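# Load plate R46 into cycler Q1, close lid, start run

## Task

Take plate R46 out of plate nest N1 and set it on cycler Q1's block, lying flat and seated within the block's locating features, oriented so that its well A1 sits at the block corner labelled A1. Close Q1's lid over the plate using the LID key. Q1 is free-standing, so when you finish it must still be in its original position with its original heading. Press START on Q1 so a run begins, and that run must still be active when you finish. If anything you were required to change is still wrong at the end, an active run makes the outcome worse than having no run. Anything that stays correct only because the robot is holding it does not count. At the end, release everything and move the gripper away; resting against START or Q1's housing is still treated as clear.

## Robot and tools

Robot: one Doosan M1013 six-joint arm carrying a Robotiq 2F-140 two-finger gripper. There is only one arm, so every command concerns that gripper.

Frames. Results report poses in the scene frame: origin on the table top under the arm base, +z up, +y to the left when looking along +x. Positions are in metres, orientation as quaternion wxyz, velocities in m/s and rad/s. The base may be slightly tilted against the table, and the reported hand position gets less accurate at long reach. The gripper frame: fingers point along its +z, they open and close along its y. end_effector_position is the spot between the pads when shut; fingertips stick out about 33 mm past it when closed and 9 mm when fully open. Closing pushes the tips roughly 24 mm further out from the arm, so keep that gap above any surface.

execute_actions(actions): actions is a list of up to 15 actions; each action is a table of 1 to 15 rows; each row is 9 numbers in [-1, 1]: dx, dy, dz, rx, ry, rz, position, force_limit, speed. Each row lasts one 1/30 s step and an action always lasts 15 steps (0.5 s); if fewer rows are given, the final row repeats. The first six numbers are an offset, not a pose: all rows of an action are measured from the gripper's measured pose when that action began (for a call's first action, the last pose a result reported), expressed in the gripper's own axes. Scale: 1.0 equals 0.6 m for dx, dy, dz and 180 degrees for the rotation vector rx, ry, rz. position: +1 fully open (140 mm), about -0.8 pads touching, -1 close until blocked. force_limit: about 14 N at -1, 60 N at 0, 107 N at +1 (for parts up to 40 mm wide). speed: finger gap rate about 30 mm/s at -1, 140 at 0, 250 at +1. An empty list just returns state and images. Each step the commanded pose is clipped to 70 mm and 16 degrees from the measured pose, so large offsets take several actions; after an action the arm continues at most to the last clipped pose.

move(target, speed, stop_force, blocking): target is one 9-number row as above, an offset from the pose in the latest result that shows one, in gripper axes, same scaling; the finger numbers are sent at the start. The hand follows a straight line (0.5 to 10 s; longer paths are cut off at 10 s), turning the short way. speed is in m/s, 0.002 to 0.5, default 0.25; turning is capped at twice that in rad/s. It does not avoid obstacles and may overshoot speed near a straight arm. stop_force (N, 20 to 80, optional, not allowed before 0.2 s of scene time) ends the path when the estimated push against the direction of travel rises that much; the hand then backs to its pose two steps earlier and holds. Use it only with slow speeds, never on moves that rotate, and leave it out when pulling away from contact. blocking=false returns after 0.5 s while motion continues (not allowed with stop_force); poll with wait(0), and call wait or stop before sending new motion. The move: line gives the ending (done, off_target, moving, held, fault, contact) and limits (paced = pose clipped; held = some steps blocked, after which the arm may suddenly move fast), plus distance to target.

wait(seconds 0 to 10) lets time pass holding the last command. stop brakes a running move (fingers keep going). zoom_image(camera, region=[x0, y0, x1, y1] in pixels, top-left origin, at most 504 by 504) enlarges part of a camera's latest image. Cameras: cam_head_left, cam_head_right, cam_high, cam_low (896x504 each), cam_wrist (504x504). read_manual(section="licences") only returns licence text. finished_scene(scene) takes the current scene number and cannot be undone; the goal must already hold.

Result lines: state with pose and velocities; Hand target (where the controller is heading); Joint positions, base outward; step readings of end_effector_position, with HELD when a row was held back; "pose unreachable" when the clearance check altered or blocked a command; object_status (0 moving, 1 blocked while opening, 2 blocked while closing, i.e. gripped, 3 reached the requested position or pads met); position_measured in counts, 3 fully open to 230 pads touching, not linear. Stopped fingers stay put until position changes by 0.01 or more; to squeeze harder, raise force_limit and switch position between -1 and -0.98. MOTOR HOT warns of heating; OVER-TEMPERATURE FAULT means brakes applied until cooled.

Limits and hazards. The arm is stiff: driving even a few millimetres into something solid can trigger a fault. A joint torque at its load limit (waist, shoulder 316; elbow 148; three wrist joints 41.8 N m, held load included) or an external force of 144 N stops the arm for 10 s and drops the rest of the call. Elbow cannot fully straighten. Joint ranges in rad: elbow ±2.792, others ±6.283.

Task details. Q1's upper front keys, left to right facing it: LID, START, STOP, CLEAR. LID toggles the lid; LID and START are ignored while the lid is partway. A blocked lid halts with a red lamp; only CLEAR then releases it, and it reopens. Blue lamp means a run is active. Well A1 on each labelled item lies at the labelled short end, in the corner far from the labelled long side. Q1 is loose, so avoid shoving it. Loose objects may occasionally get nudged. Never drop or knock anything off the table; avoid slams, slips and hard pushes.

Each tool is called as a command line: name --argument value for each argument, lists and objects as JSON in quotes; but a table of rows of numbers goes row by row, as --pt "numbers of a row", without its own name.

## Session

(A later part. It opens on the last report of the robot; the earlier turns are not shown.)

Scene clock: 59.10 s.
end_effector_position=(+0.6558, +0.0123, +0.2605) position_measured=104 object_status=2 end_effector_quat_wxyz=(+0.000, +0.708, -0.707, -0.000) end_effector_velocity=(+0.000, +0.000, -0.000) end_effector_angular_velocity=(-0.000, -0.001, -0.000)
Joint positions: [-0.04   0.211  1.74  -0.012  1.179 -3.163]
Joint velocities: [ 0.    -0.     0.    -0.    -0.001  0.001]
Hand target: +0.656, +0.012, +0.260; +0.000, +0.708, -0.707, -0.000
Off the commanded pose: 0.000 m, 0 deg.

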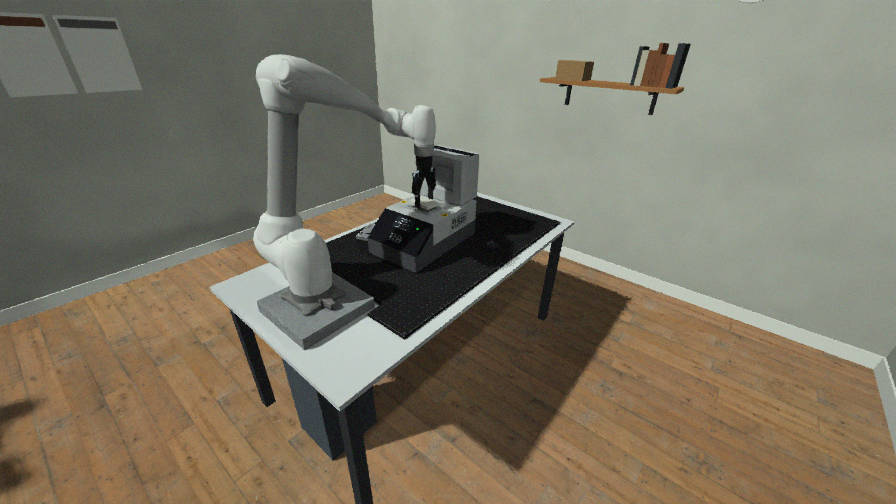

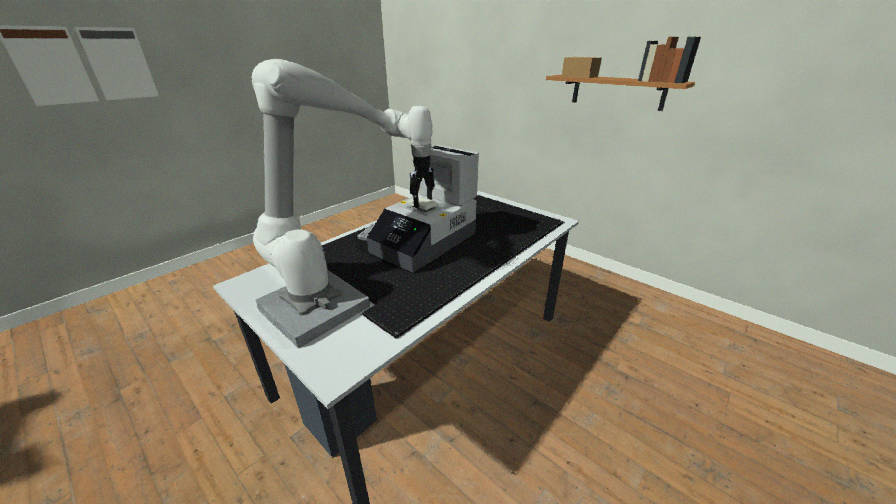

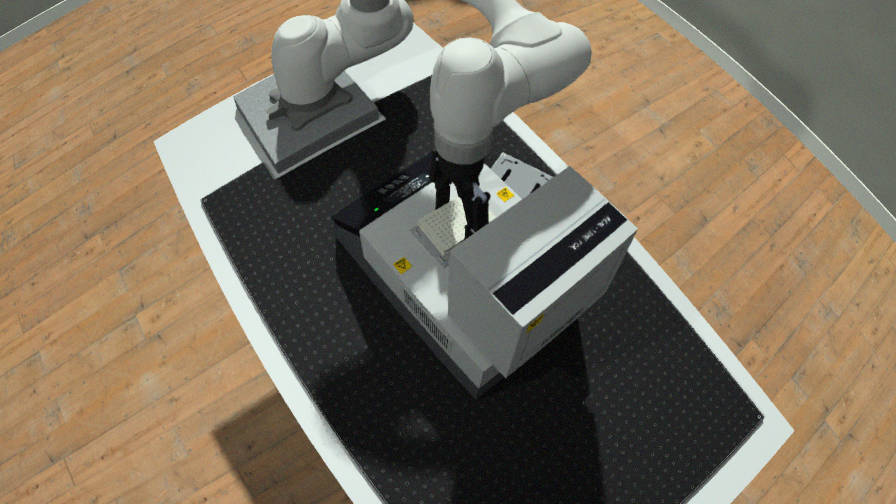

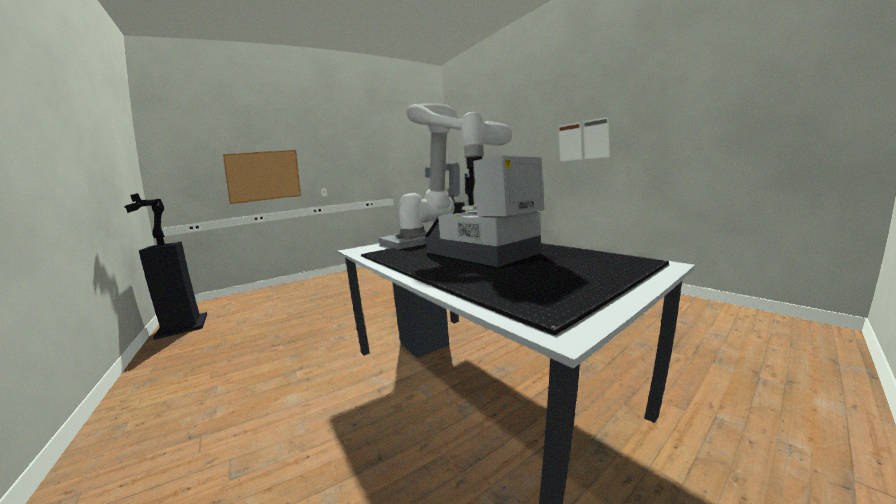

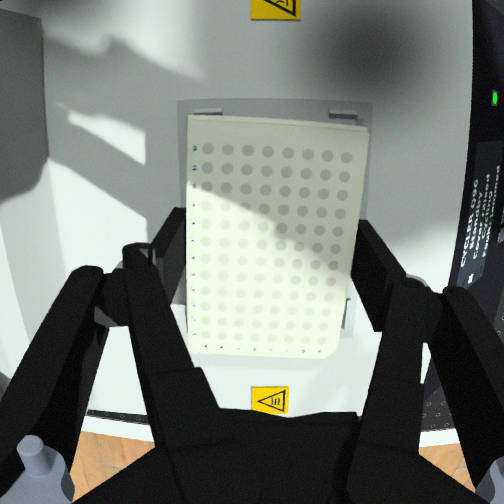

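move --target '[0,0,0.025,0,0,0,-1,-0.3,-0.3]' --speed 0.03

Scene clock: 59.93 s.
end_effector_position=(+0.6558, +0.0124, +0.2455) position_measured=104 object_status=2 end_effector_quat_wxyz=(+0.000, +0.708, -0.707, -0.000) end_effector_velocity=(-0.000, -0.000, -0.000) end_effector_angular_velocity=(-0.000, +0.001, -0.001)
Joint positions: [-0.04   0.221  1.757 -0.012  1.152 -3.163]
Joint velocities: [-0. -0.  0. -0.  0.  0.]
Hand target: +0.656, +0.012, +0.245; +0.000, +0.708, -0.707, -0.000
Off the commanded pose: 0.000 m, 0 deg.
move: done

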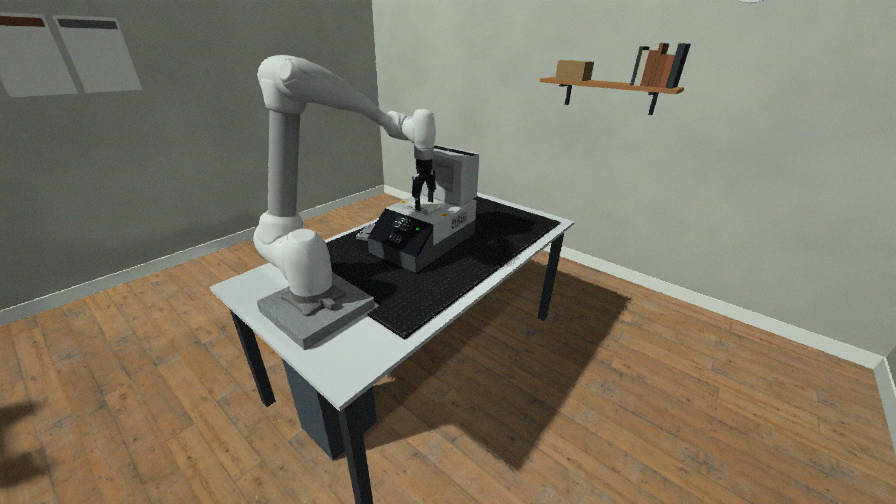

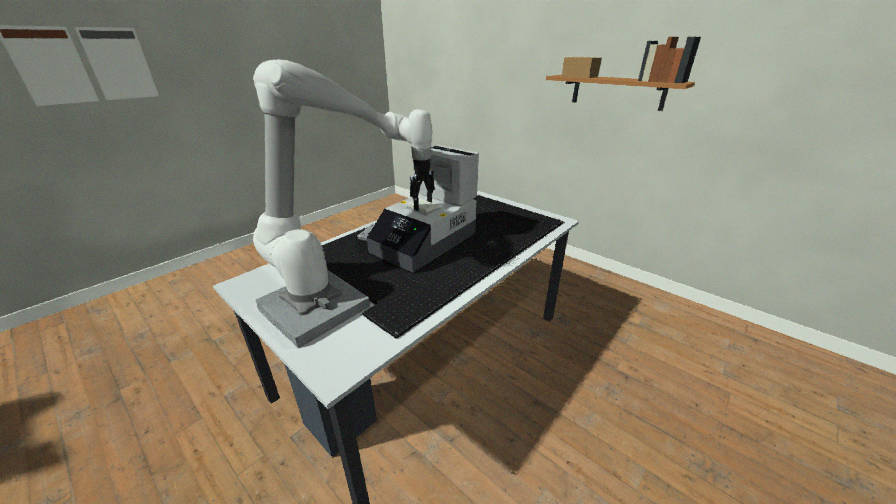

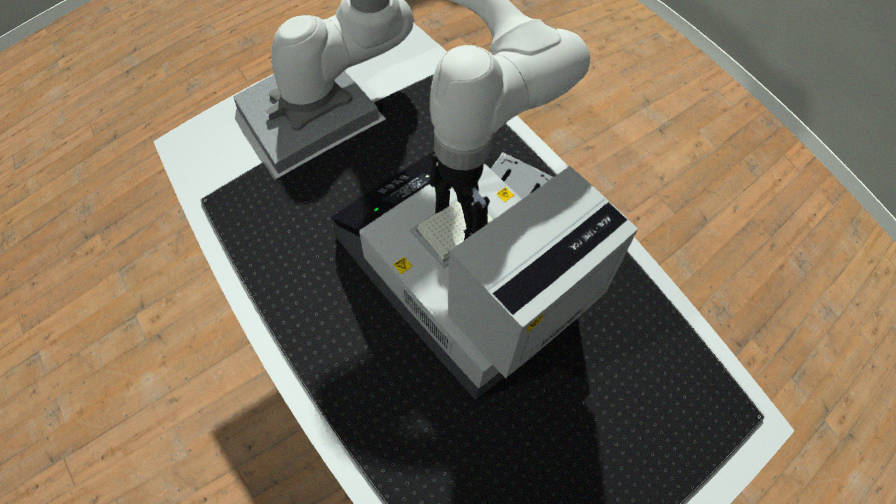

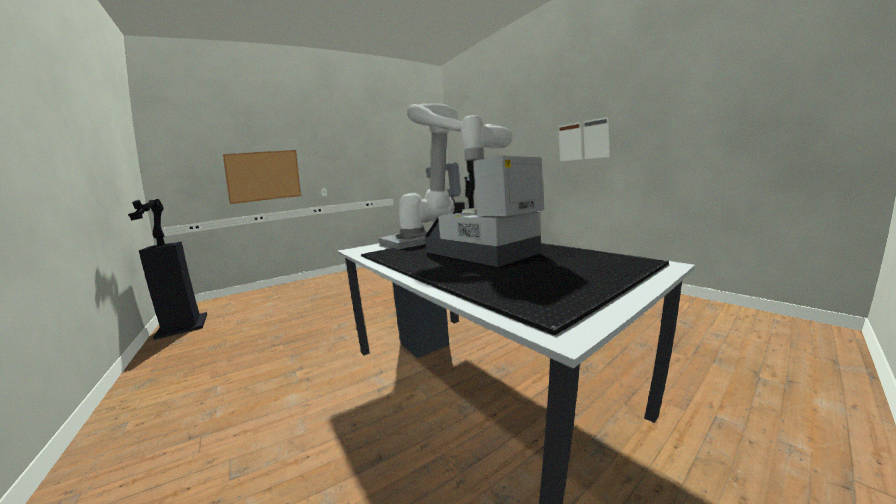

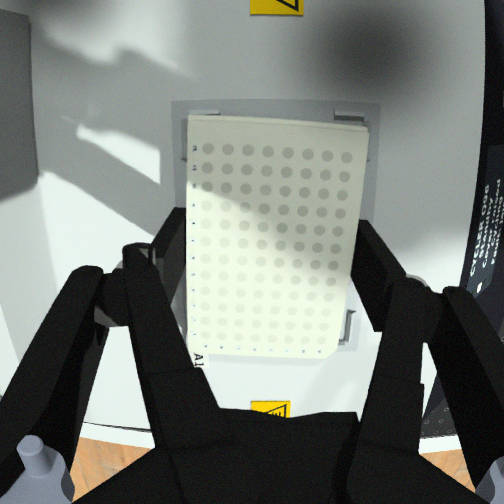

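zoom_image --camera "cam_wrist" --region '[140, 80, 420, 380]'

Region (140, 80, 420, 380) of cam_wrist's 504x504 image, scaled by 1.680, with more detail than that image has; it fills the left 470 columns of this view, and the rest is white.

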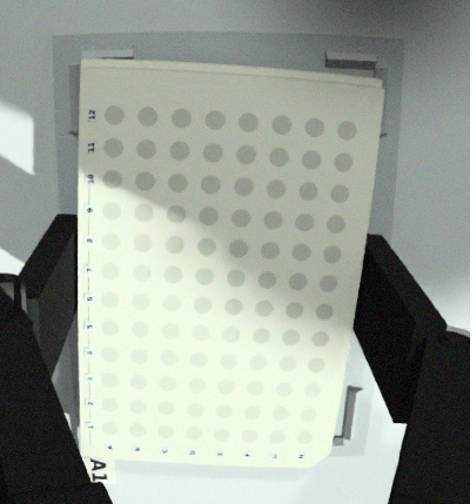

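move --target '[-0.0033,0,0.01,0,0,0,-1,-0.3,-0.3]' --speed 0.02

zoom_image --camera "cam_wrist" --region '[140, 80, 420, 380]'

Scene clock: 71.30 s.
end_effector_position=(+0.6559, +0.0139, +0.2423) position_measured=104 object_status=2 end_effector_quat_wxyz=(-0.000, +0.708, -0.707, +0.000) end_effector_velocity=(+0.000, -0.000, +0.001) end_effector_angular_velocity=(-0.000, -0.000, +0.001)
Joint positions: [-0.037  0.223  1.761 -0.013  1.145 -3.16 ]
Joint velocities: [ 0.    -0.    -0.001 -0.     0.001 -0.   ]
Hand target: +0.656, +0.014, +0.242; -0.000, +0.708, -0.707, +0.000
Off the commanded pose: 0.003 m, 0 deg.
FORCE FAULT: contact force on the arm reached its limit, and the arm stopped for 10 seconds. The contact can be on any part of the arm, not only on its tool. That time counts as 20 of the actions that you can send in this scene. The arm's remaining commands of this call were not run. The arm holds still and accepts commands again. Move the arm away from the contact; if what it grips holds it there, let go first. Pushing or pulling that hard again can fault the arm again.
move: fault

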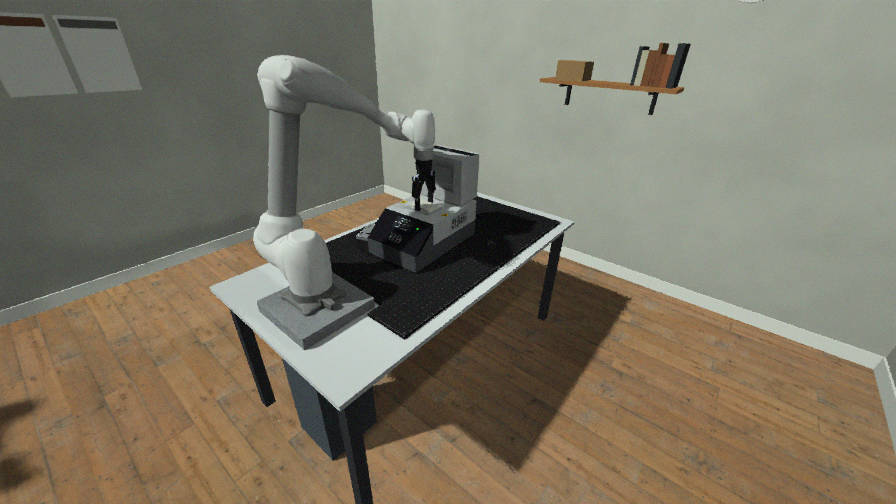

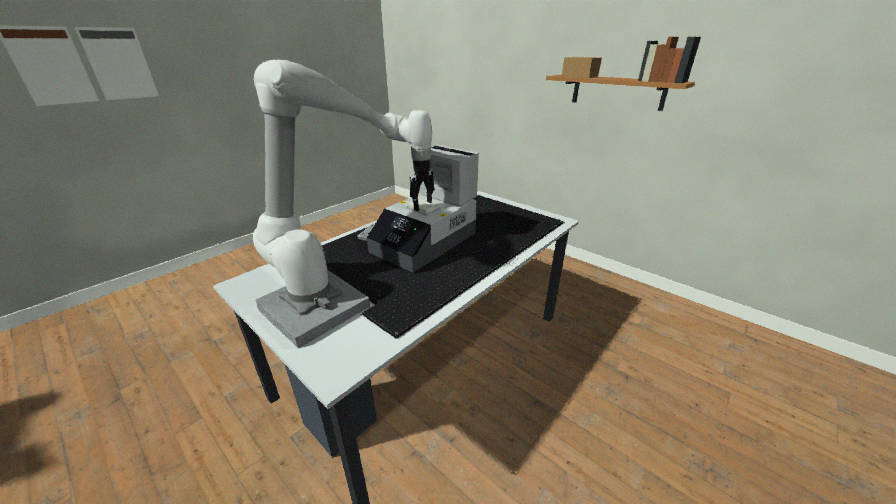

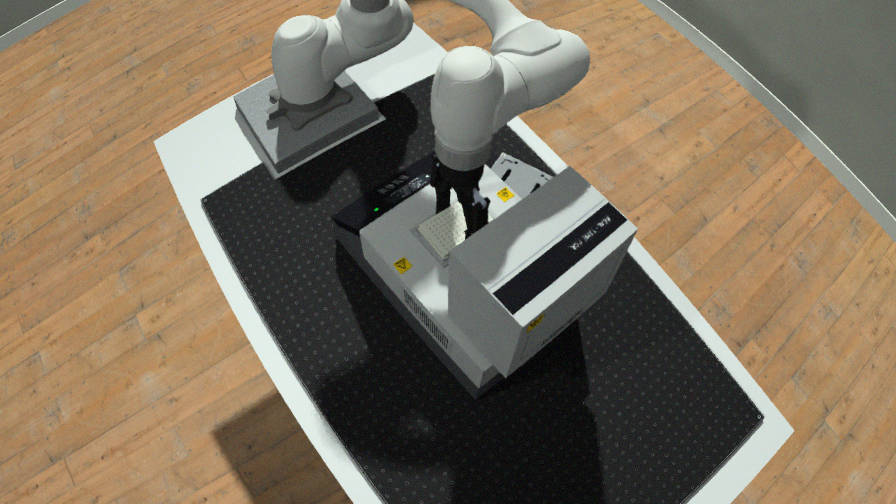

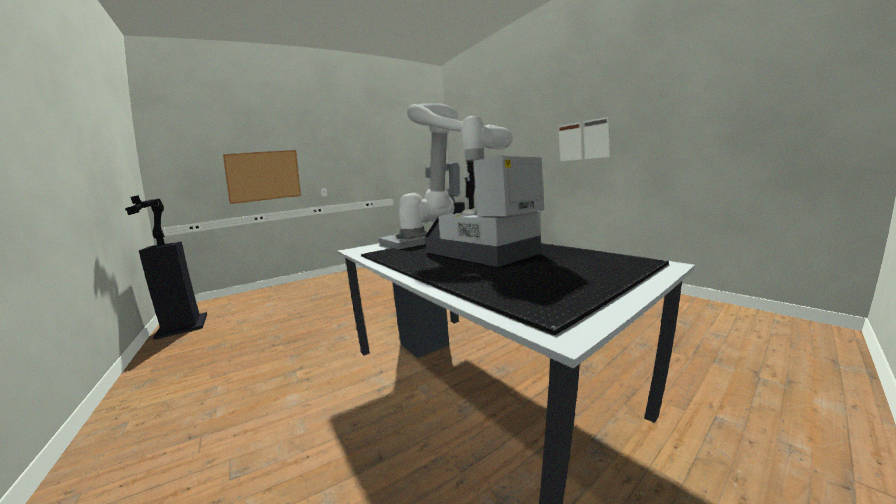

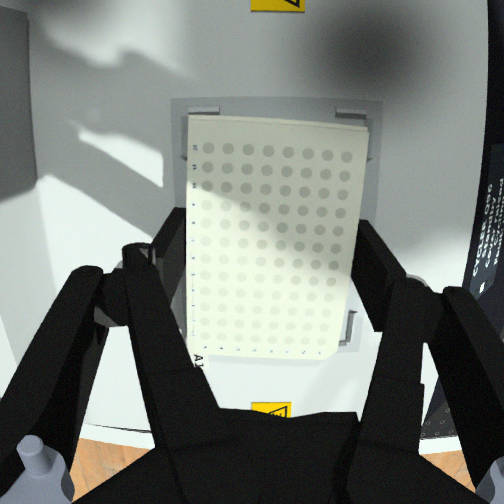

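Region (140, 80, 420, 380) of cam_wrist's 504x504 image, scaled by 1.680, with more detail than that image has; it fills the left 470 columns of this view, and the rest is white.

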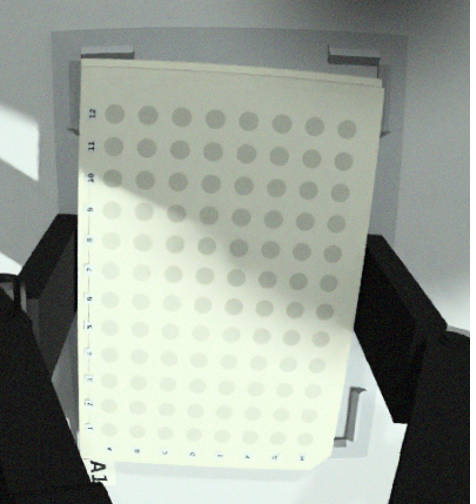

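zoom_image --camera "cam_head_left" --region '[360, 150, 500, 250]'

zoom_image --camera "cam_high" --region '[380, 150, 560, 290]'

Region (360, 150, 500, 250) of cam_head_left's 896x504 image, scaled by 3.600, with more detail than that image has; it fills the top 360 rows of this view, and the rest is white.

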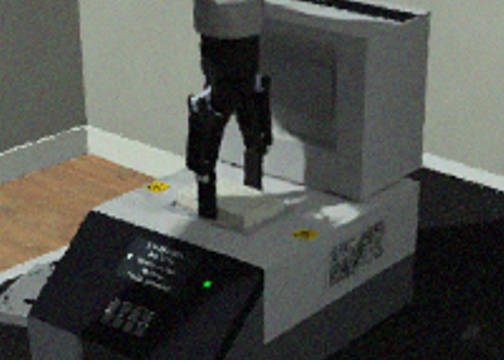

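Region (380, 150, 560, 290) of cam_high's 896x504 image, scaled by 2.800, with more detail than that image has.

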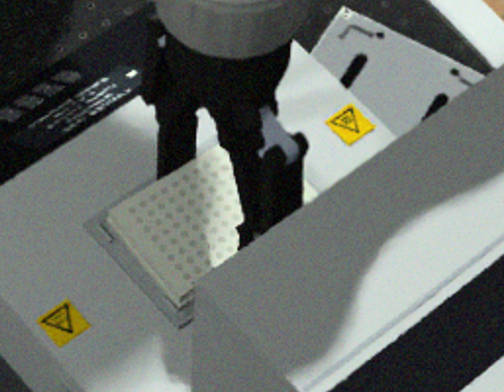

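move --target '[0,0,-0.005,0,0,0,-1,-0.3,-0.3]' --speed 0.01

zoom_image --camera "cam_wrist" --region '[140, 80, 420, 380]'

Scene clock: 72.90 s.
end_effector_position=(+0.6559, +0.0139, +0.2453) position_measured=104 object_status=2 end_effector_quat_wxyz=(-0.000, +0.708, -0.707, +0.000) end_effector_velocity=(-0.001, -0.000, -0.001) end_effector_angular_velocity=(-0.000, +0.002, +0.000)
Joint positions: [-0.037  0.221  1.758 -0.013  1.15  -3.16 ]
Joint velocities: [-0.     0.     0.002 -0.     0.    -0.001]
Hand target: +0.656, +0.014, +0.245; -0.000, +0.708, -0.707, +0.000
Off the commanded pose: 0.000 m, 0 deg.
move: done

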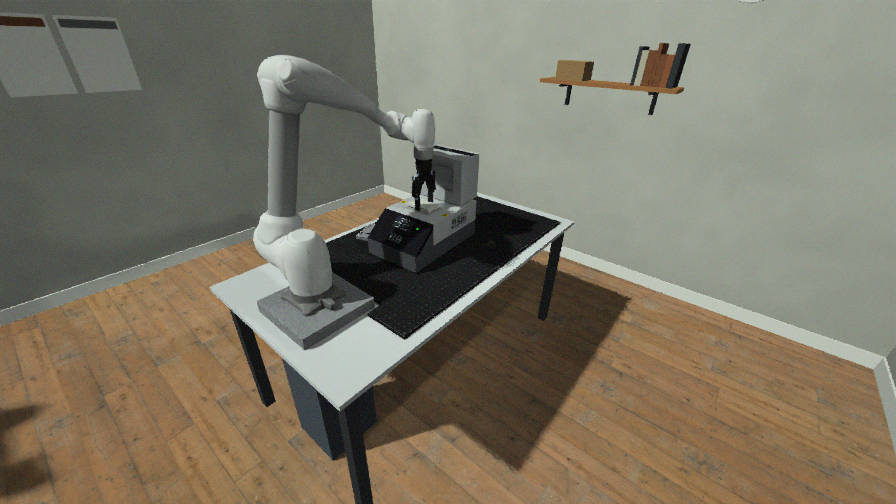

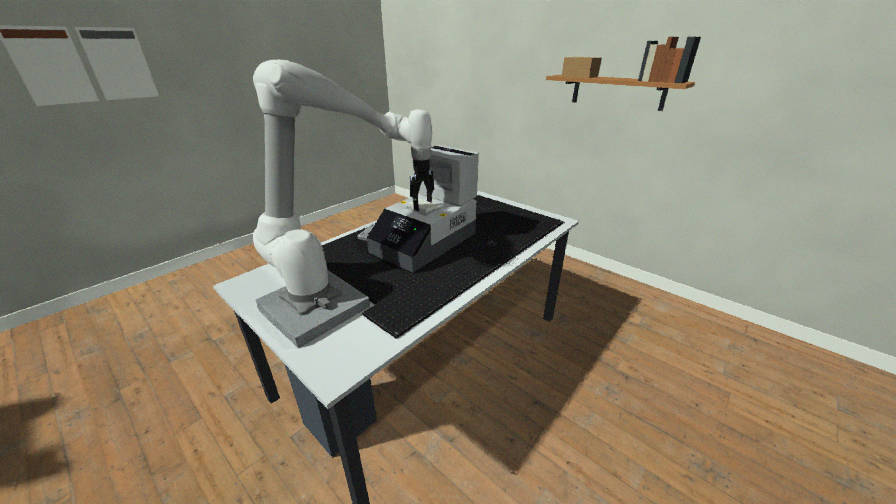

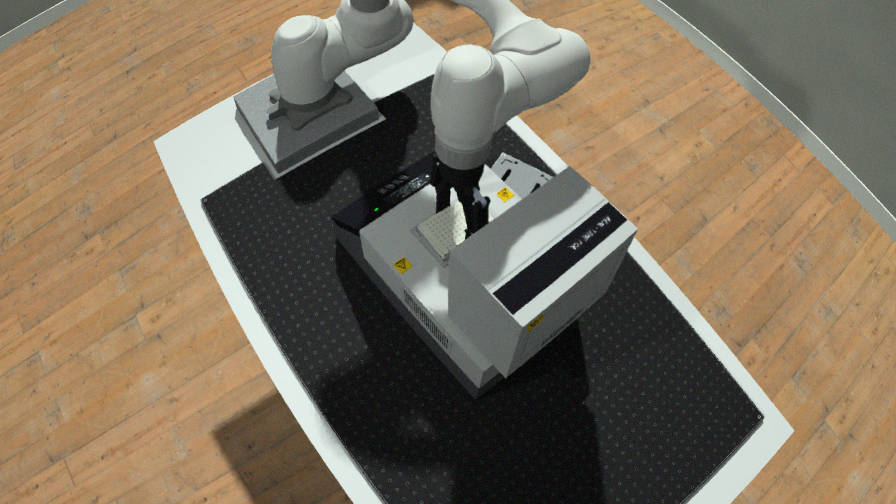

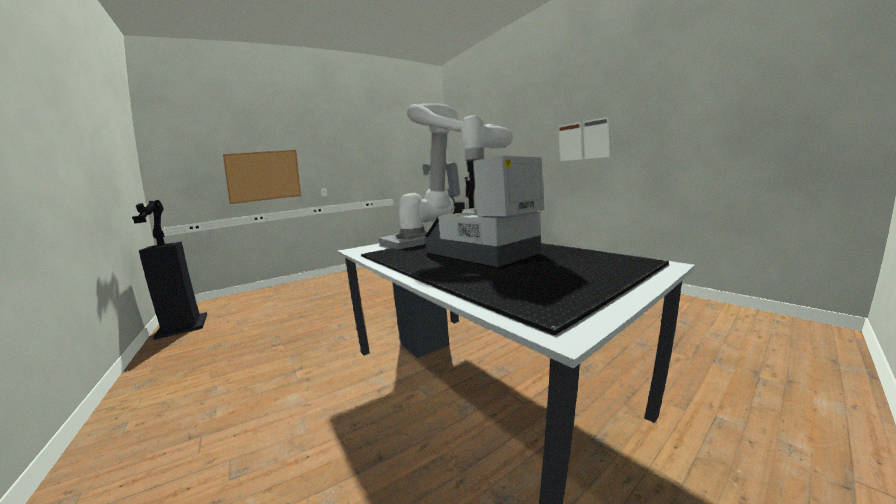

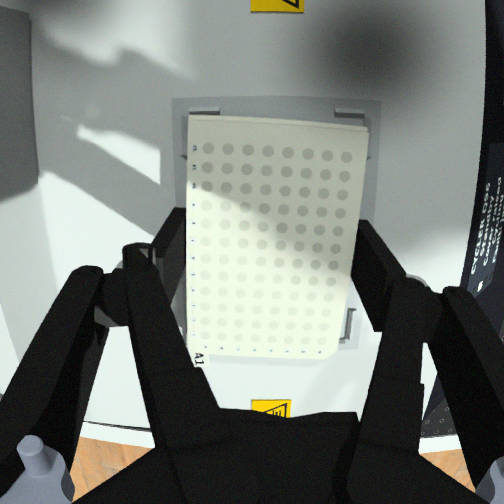

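Region (140, 80, 420, 380) of cam_wrist's 504x504 image, scaled by 1.680, with more detail than that image has; it fills the left 470 columns of this view, and the rest is white.

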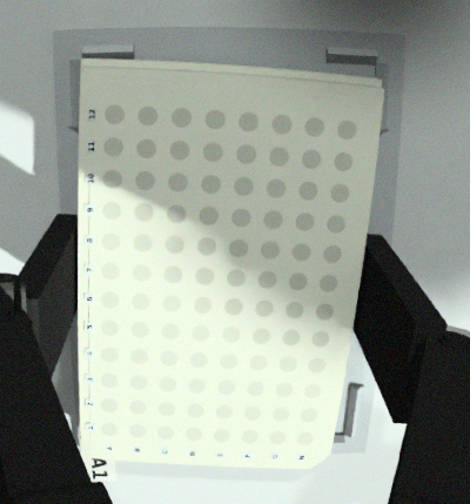

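move --target '[0,0,0,0,0,-0.0139,-1,-0.3,-0.3]' --speed 0.02

zoom_image --camera "cam_wrist" --region '[140, 80, 420, 380]'

Scene clock: 75.33 s.
end_effector_position=(+0.6559, +0.0139, +0.2453) position_measured=104 object_status=2 end_effector_quat_wxyz=(-0.000, +0.723, -0.691, +0.000) end_effector_velocity=(+0.000, -0.000, -0.000) end_effector_angular_velocity=(+0.000, +0.000, +0.000)
Joint positions: [-0.037  0.221  1.758 -0.013  1.15  -3.204]
Joint velocities: [-0.     0.    -0.     0.     0.    -0.001]
Hand target: +0.656, +0.014, +0.245; -0.000, +0.723, -0.691, +0.000
Off the commanded pose: 0.000 m, 0 deg.
move: done

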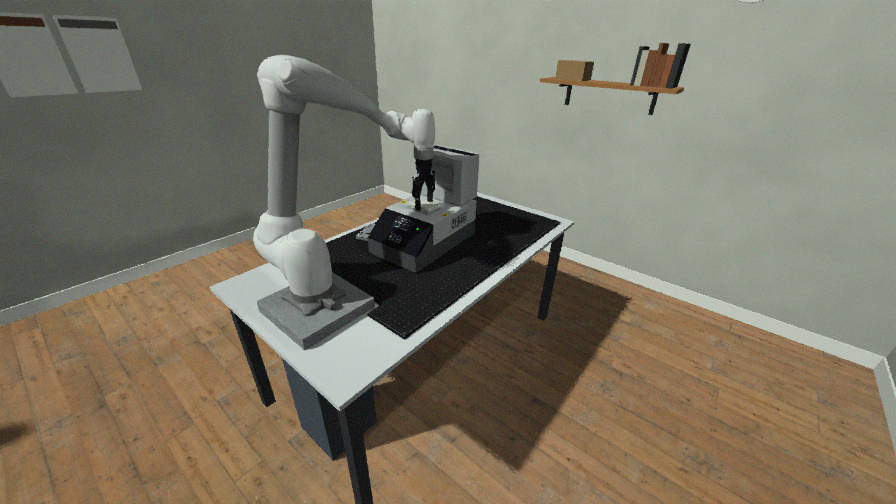

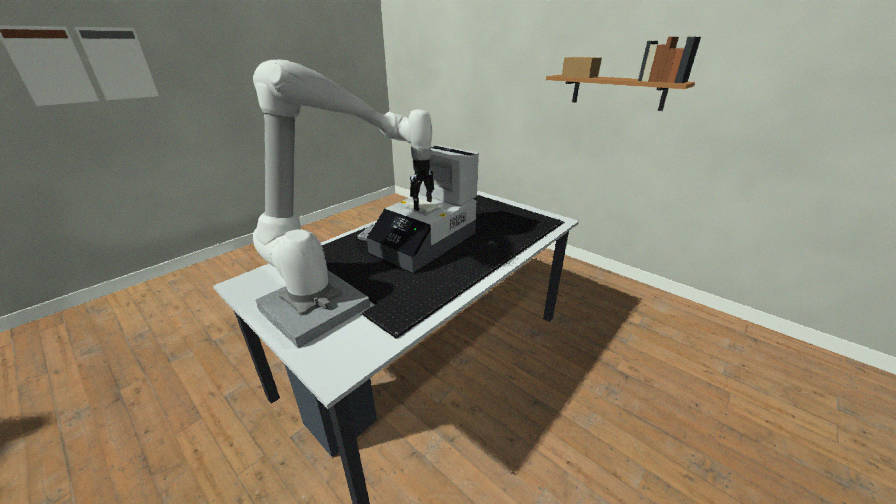

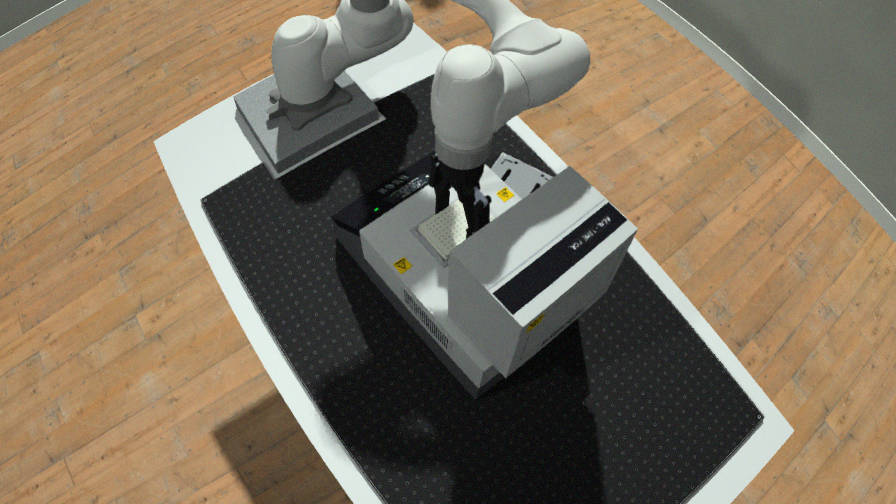

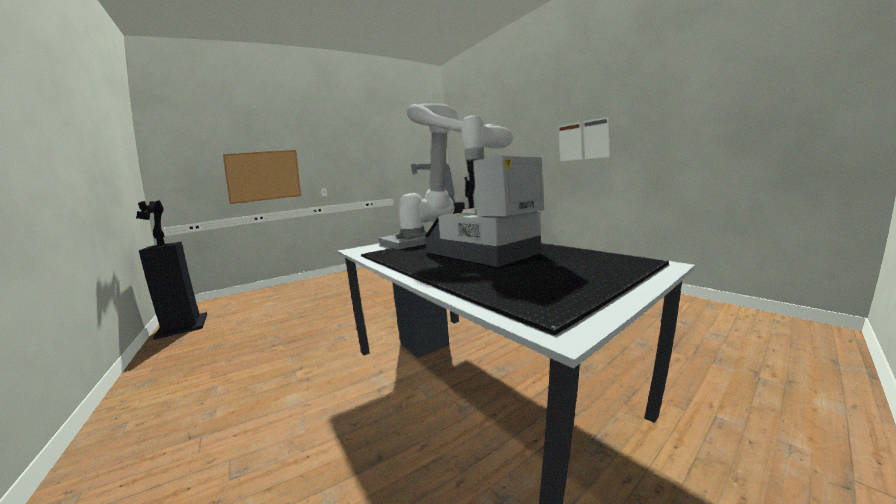

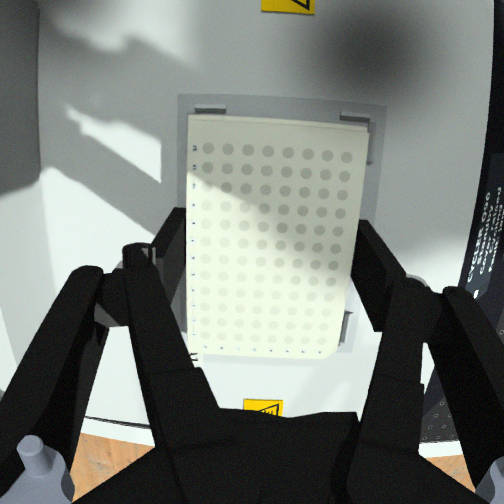

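Region (140, 80, 420, 380) of cam_wrist's 504x504 image, scaled by 1.680, with more detail than that image has; it fills the left 470 columns of this view, and the rest is white.

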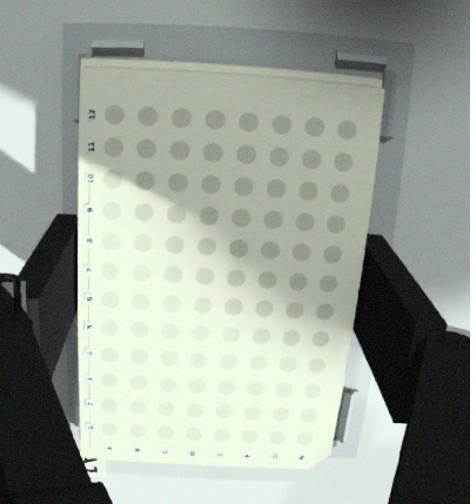

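move --target '[0,0.0047,0,0,0,0,-1,-0.3,-0.3]' --speed 0.02

zoom_image --camera "cam_wrist" --region '[140, 80, 420, 380]'

zoom_image --camera "cam_wrist" --region '[160, 80, 400, 180]'

Scene clock: 76.83 s.
end_effector_position=(+0.6531, +0.0138, +0.2453) position_measured=104 object_status=2 end_effector_quat_wxyz=(-0.000, +0.723, -0.691, +0.000) end_effector_velocity=(-0.001, -0.000, -0.000) end_effector_angular_velocity=(+0.000, +0.002, -0.001)
Joint positions: [-0.037  0.217  1.763 -0.013  1.149 -3.204]
Joint velocities: [-0.001 -0.     0.001  0.     0.001  0.   ]
Hand target: +0.653, +0.014, +0.245; -0.000, +0.723, -0.691, +0.000
Off the commanded pose: 0.000 m, 0 deg.
move: done

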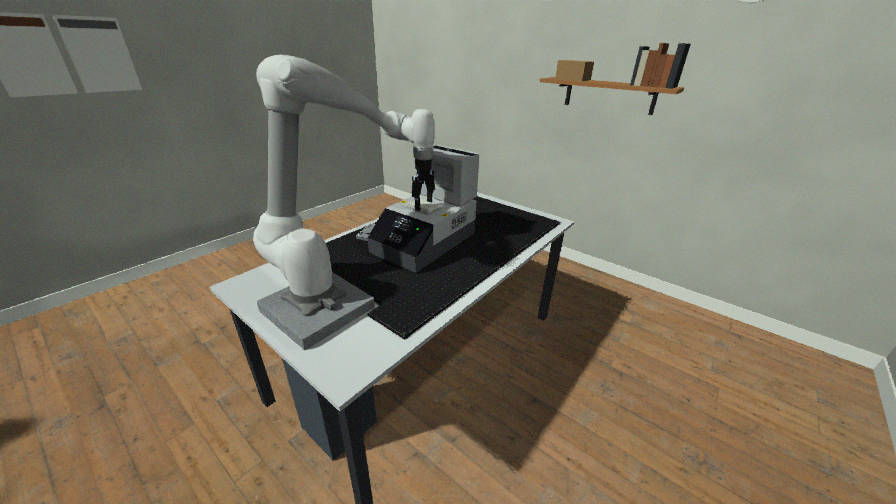

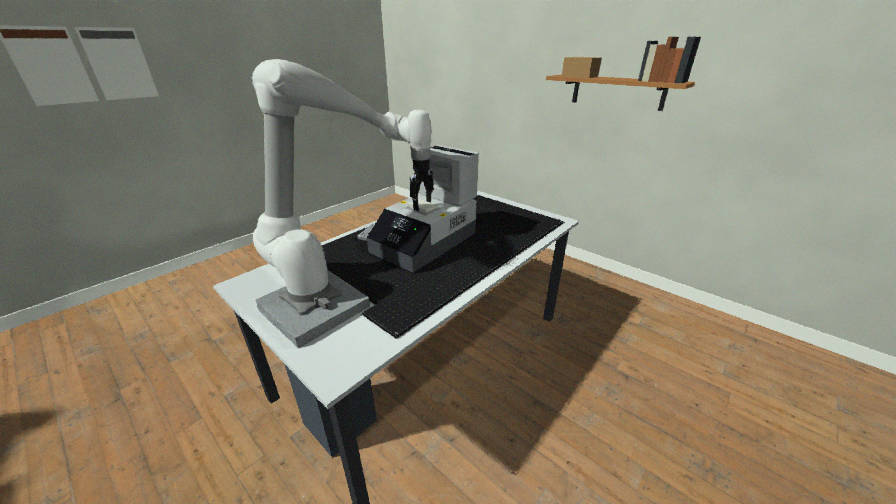

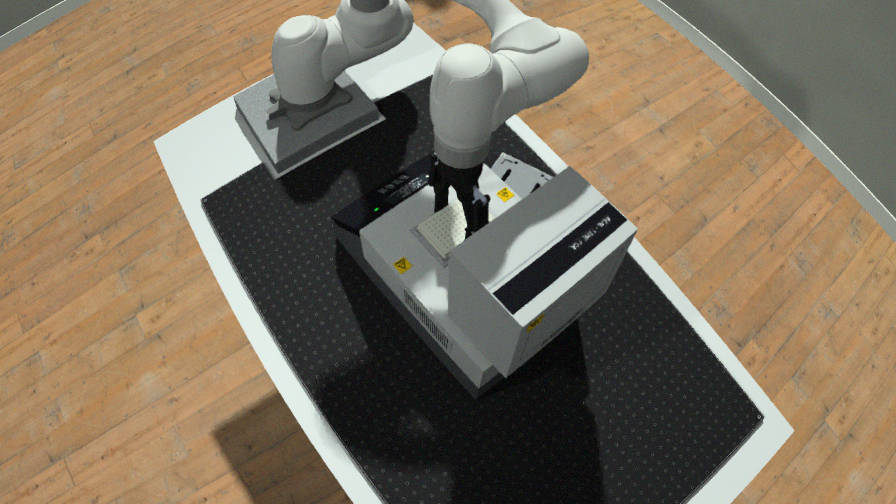

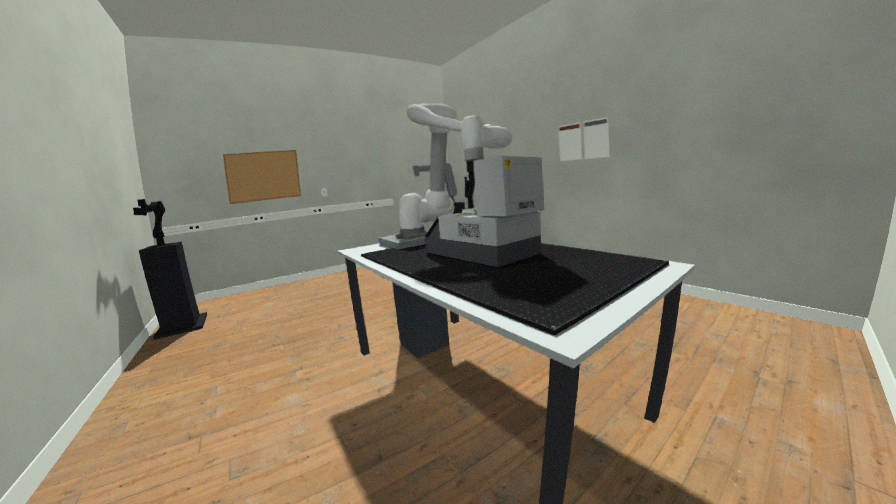

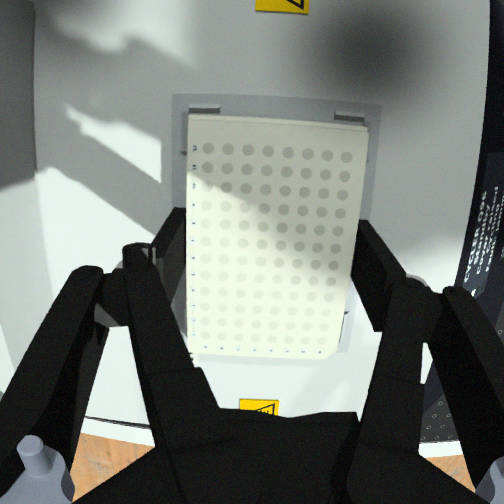

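Region (140, 80, 420, 380) of cam_wrist's 504x504 image, scaled by 1.680, with more detail than that image has; it fills the left 470 columns of this view, and the rest is white.

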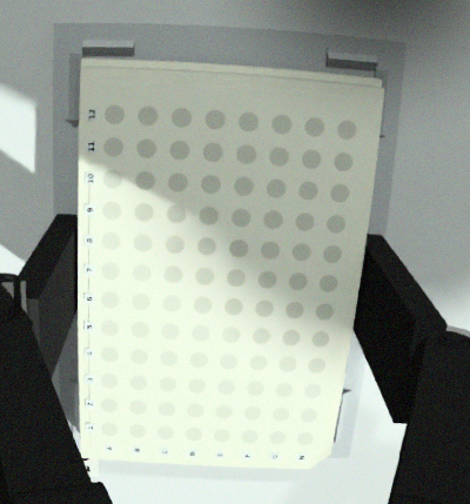

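Region (160, 80, 400, 180) of cam_wrist's 504x504 image, scaled by 2.100, with more detail than that image has; it fills the top 210 rows of this view, and the rest is white.

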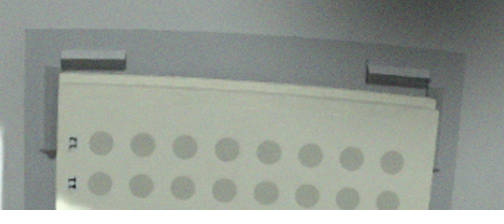

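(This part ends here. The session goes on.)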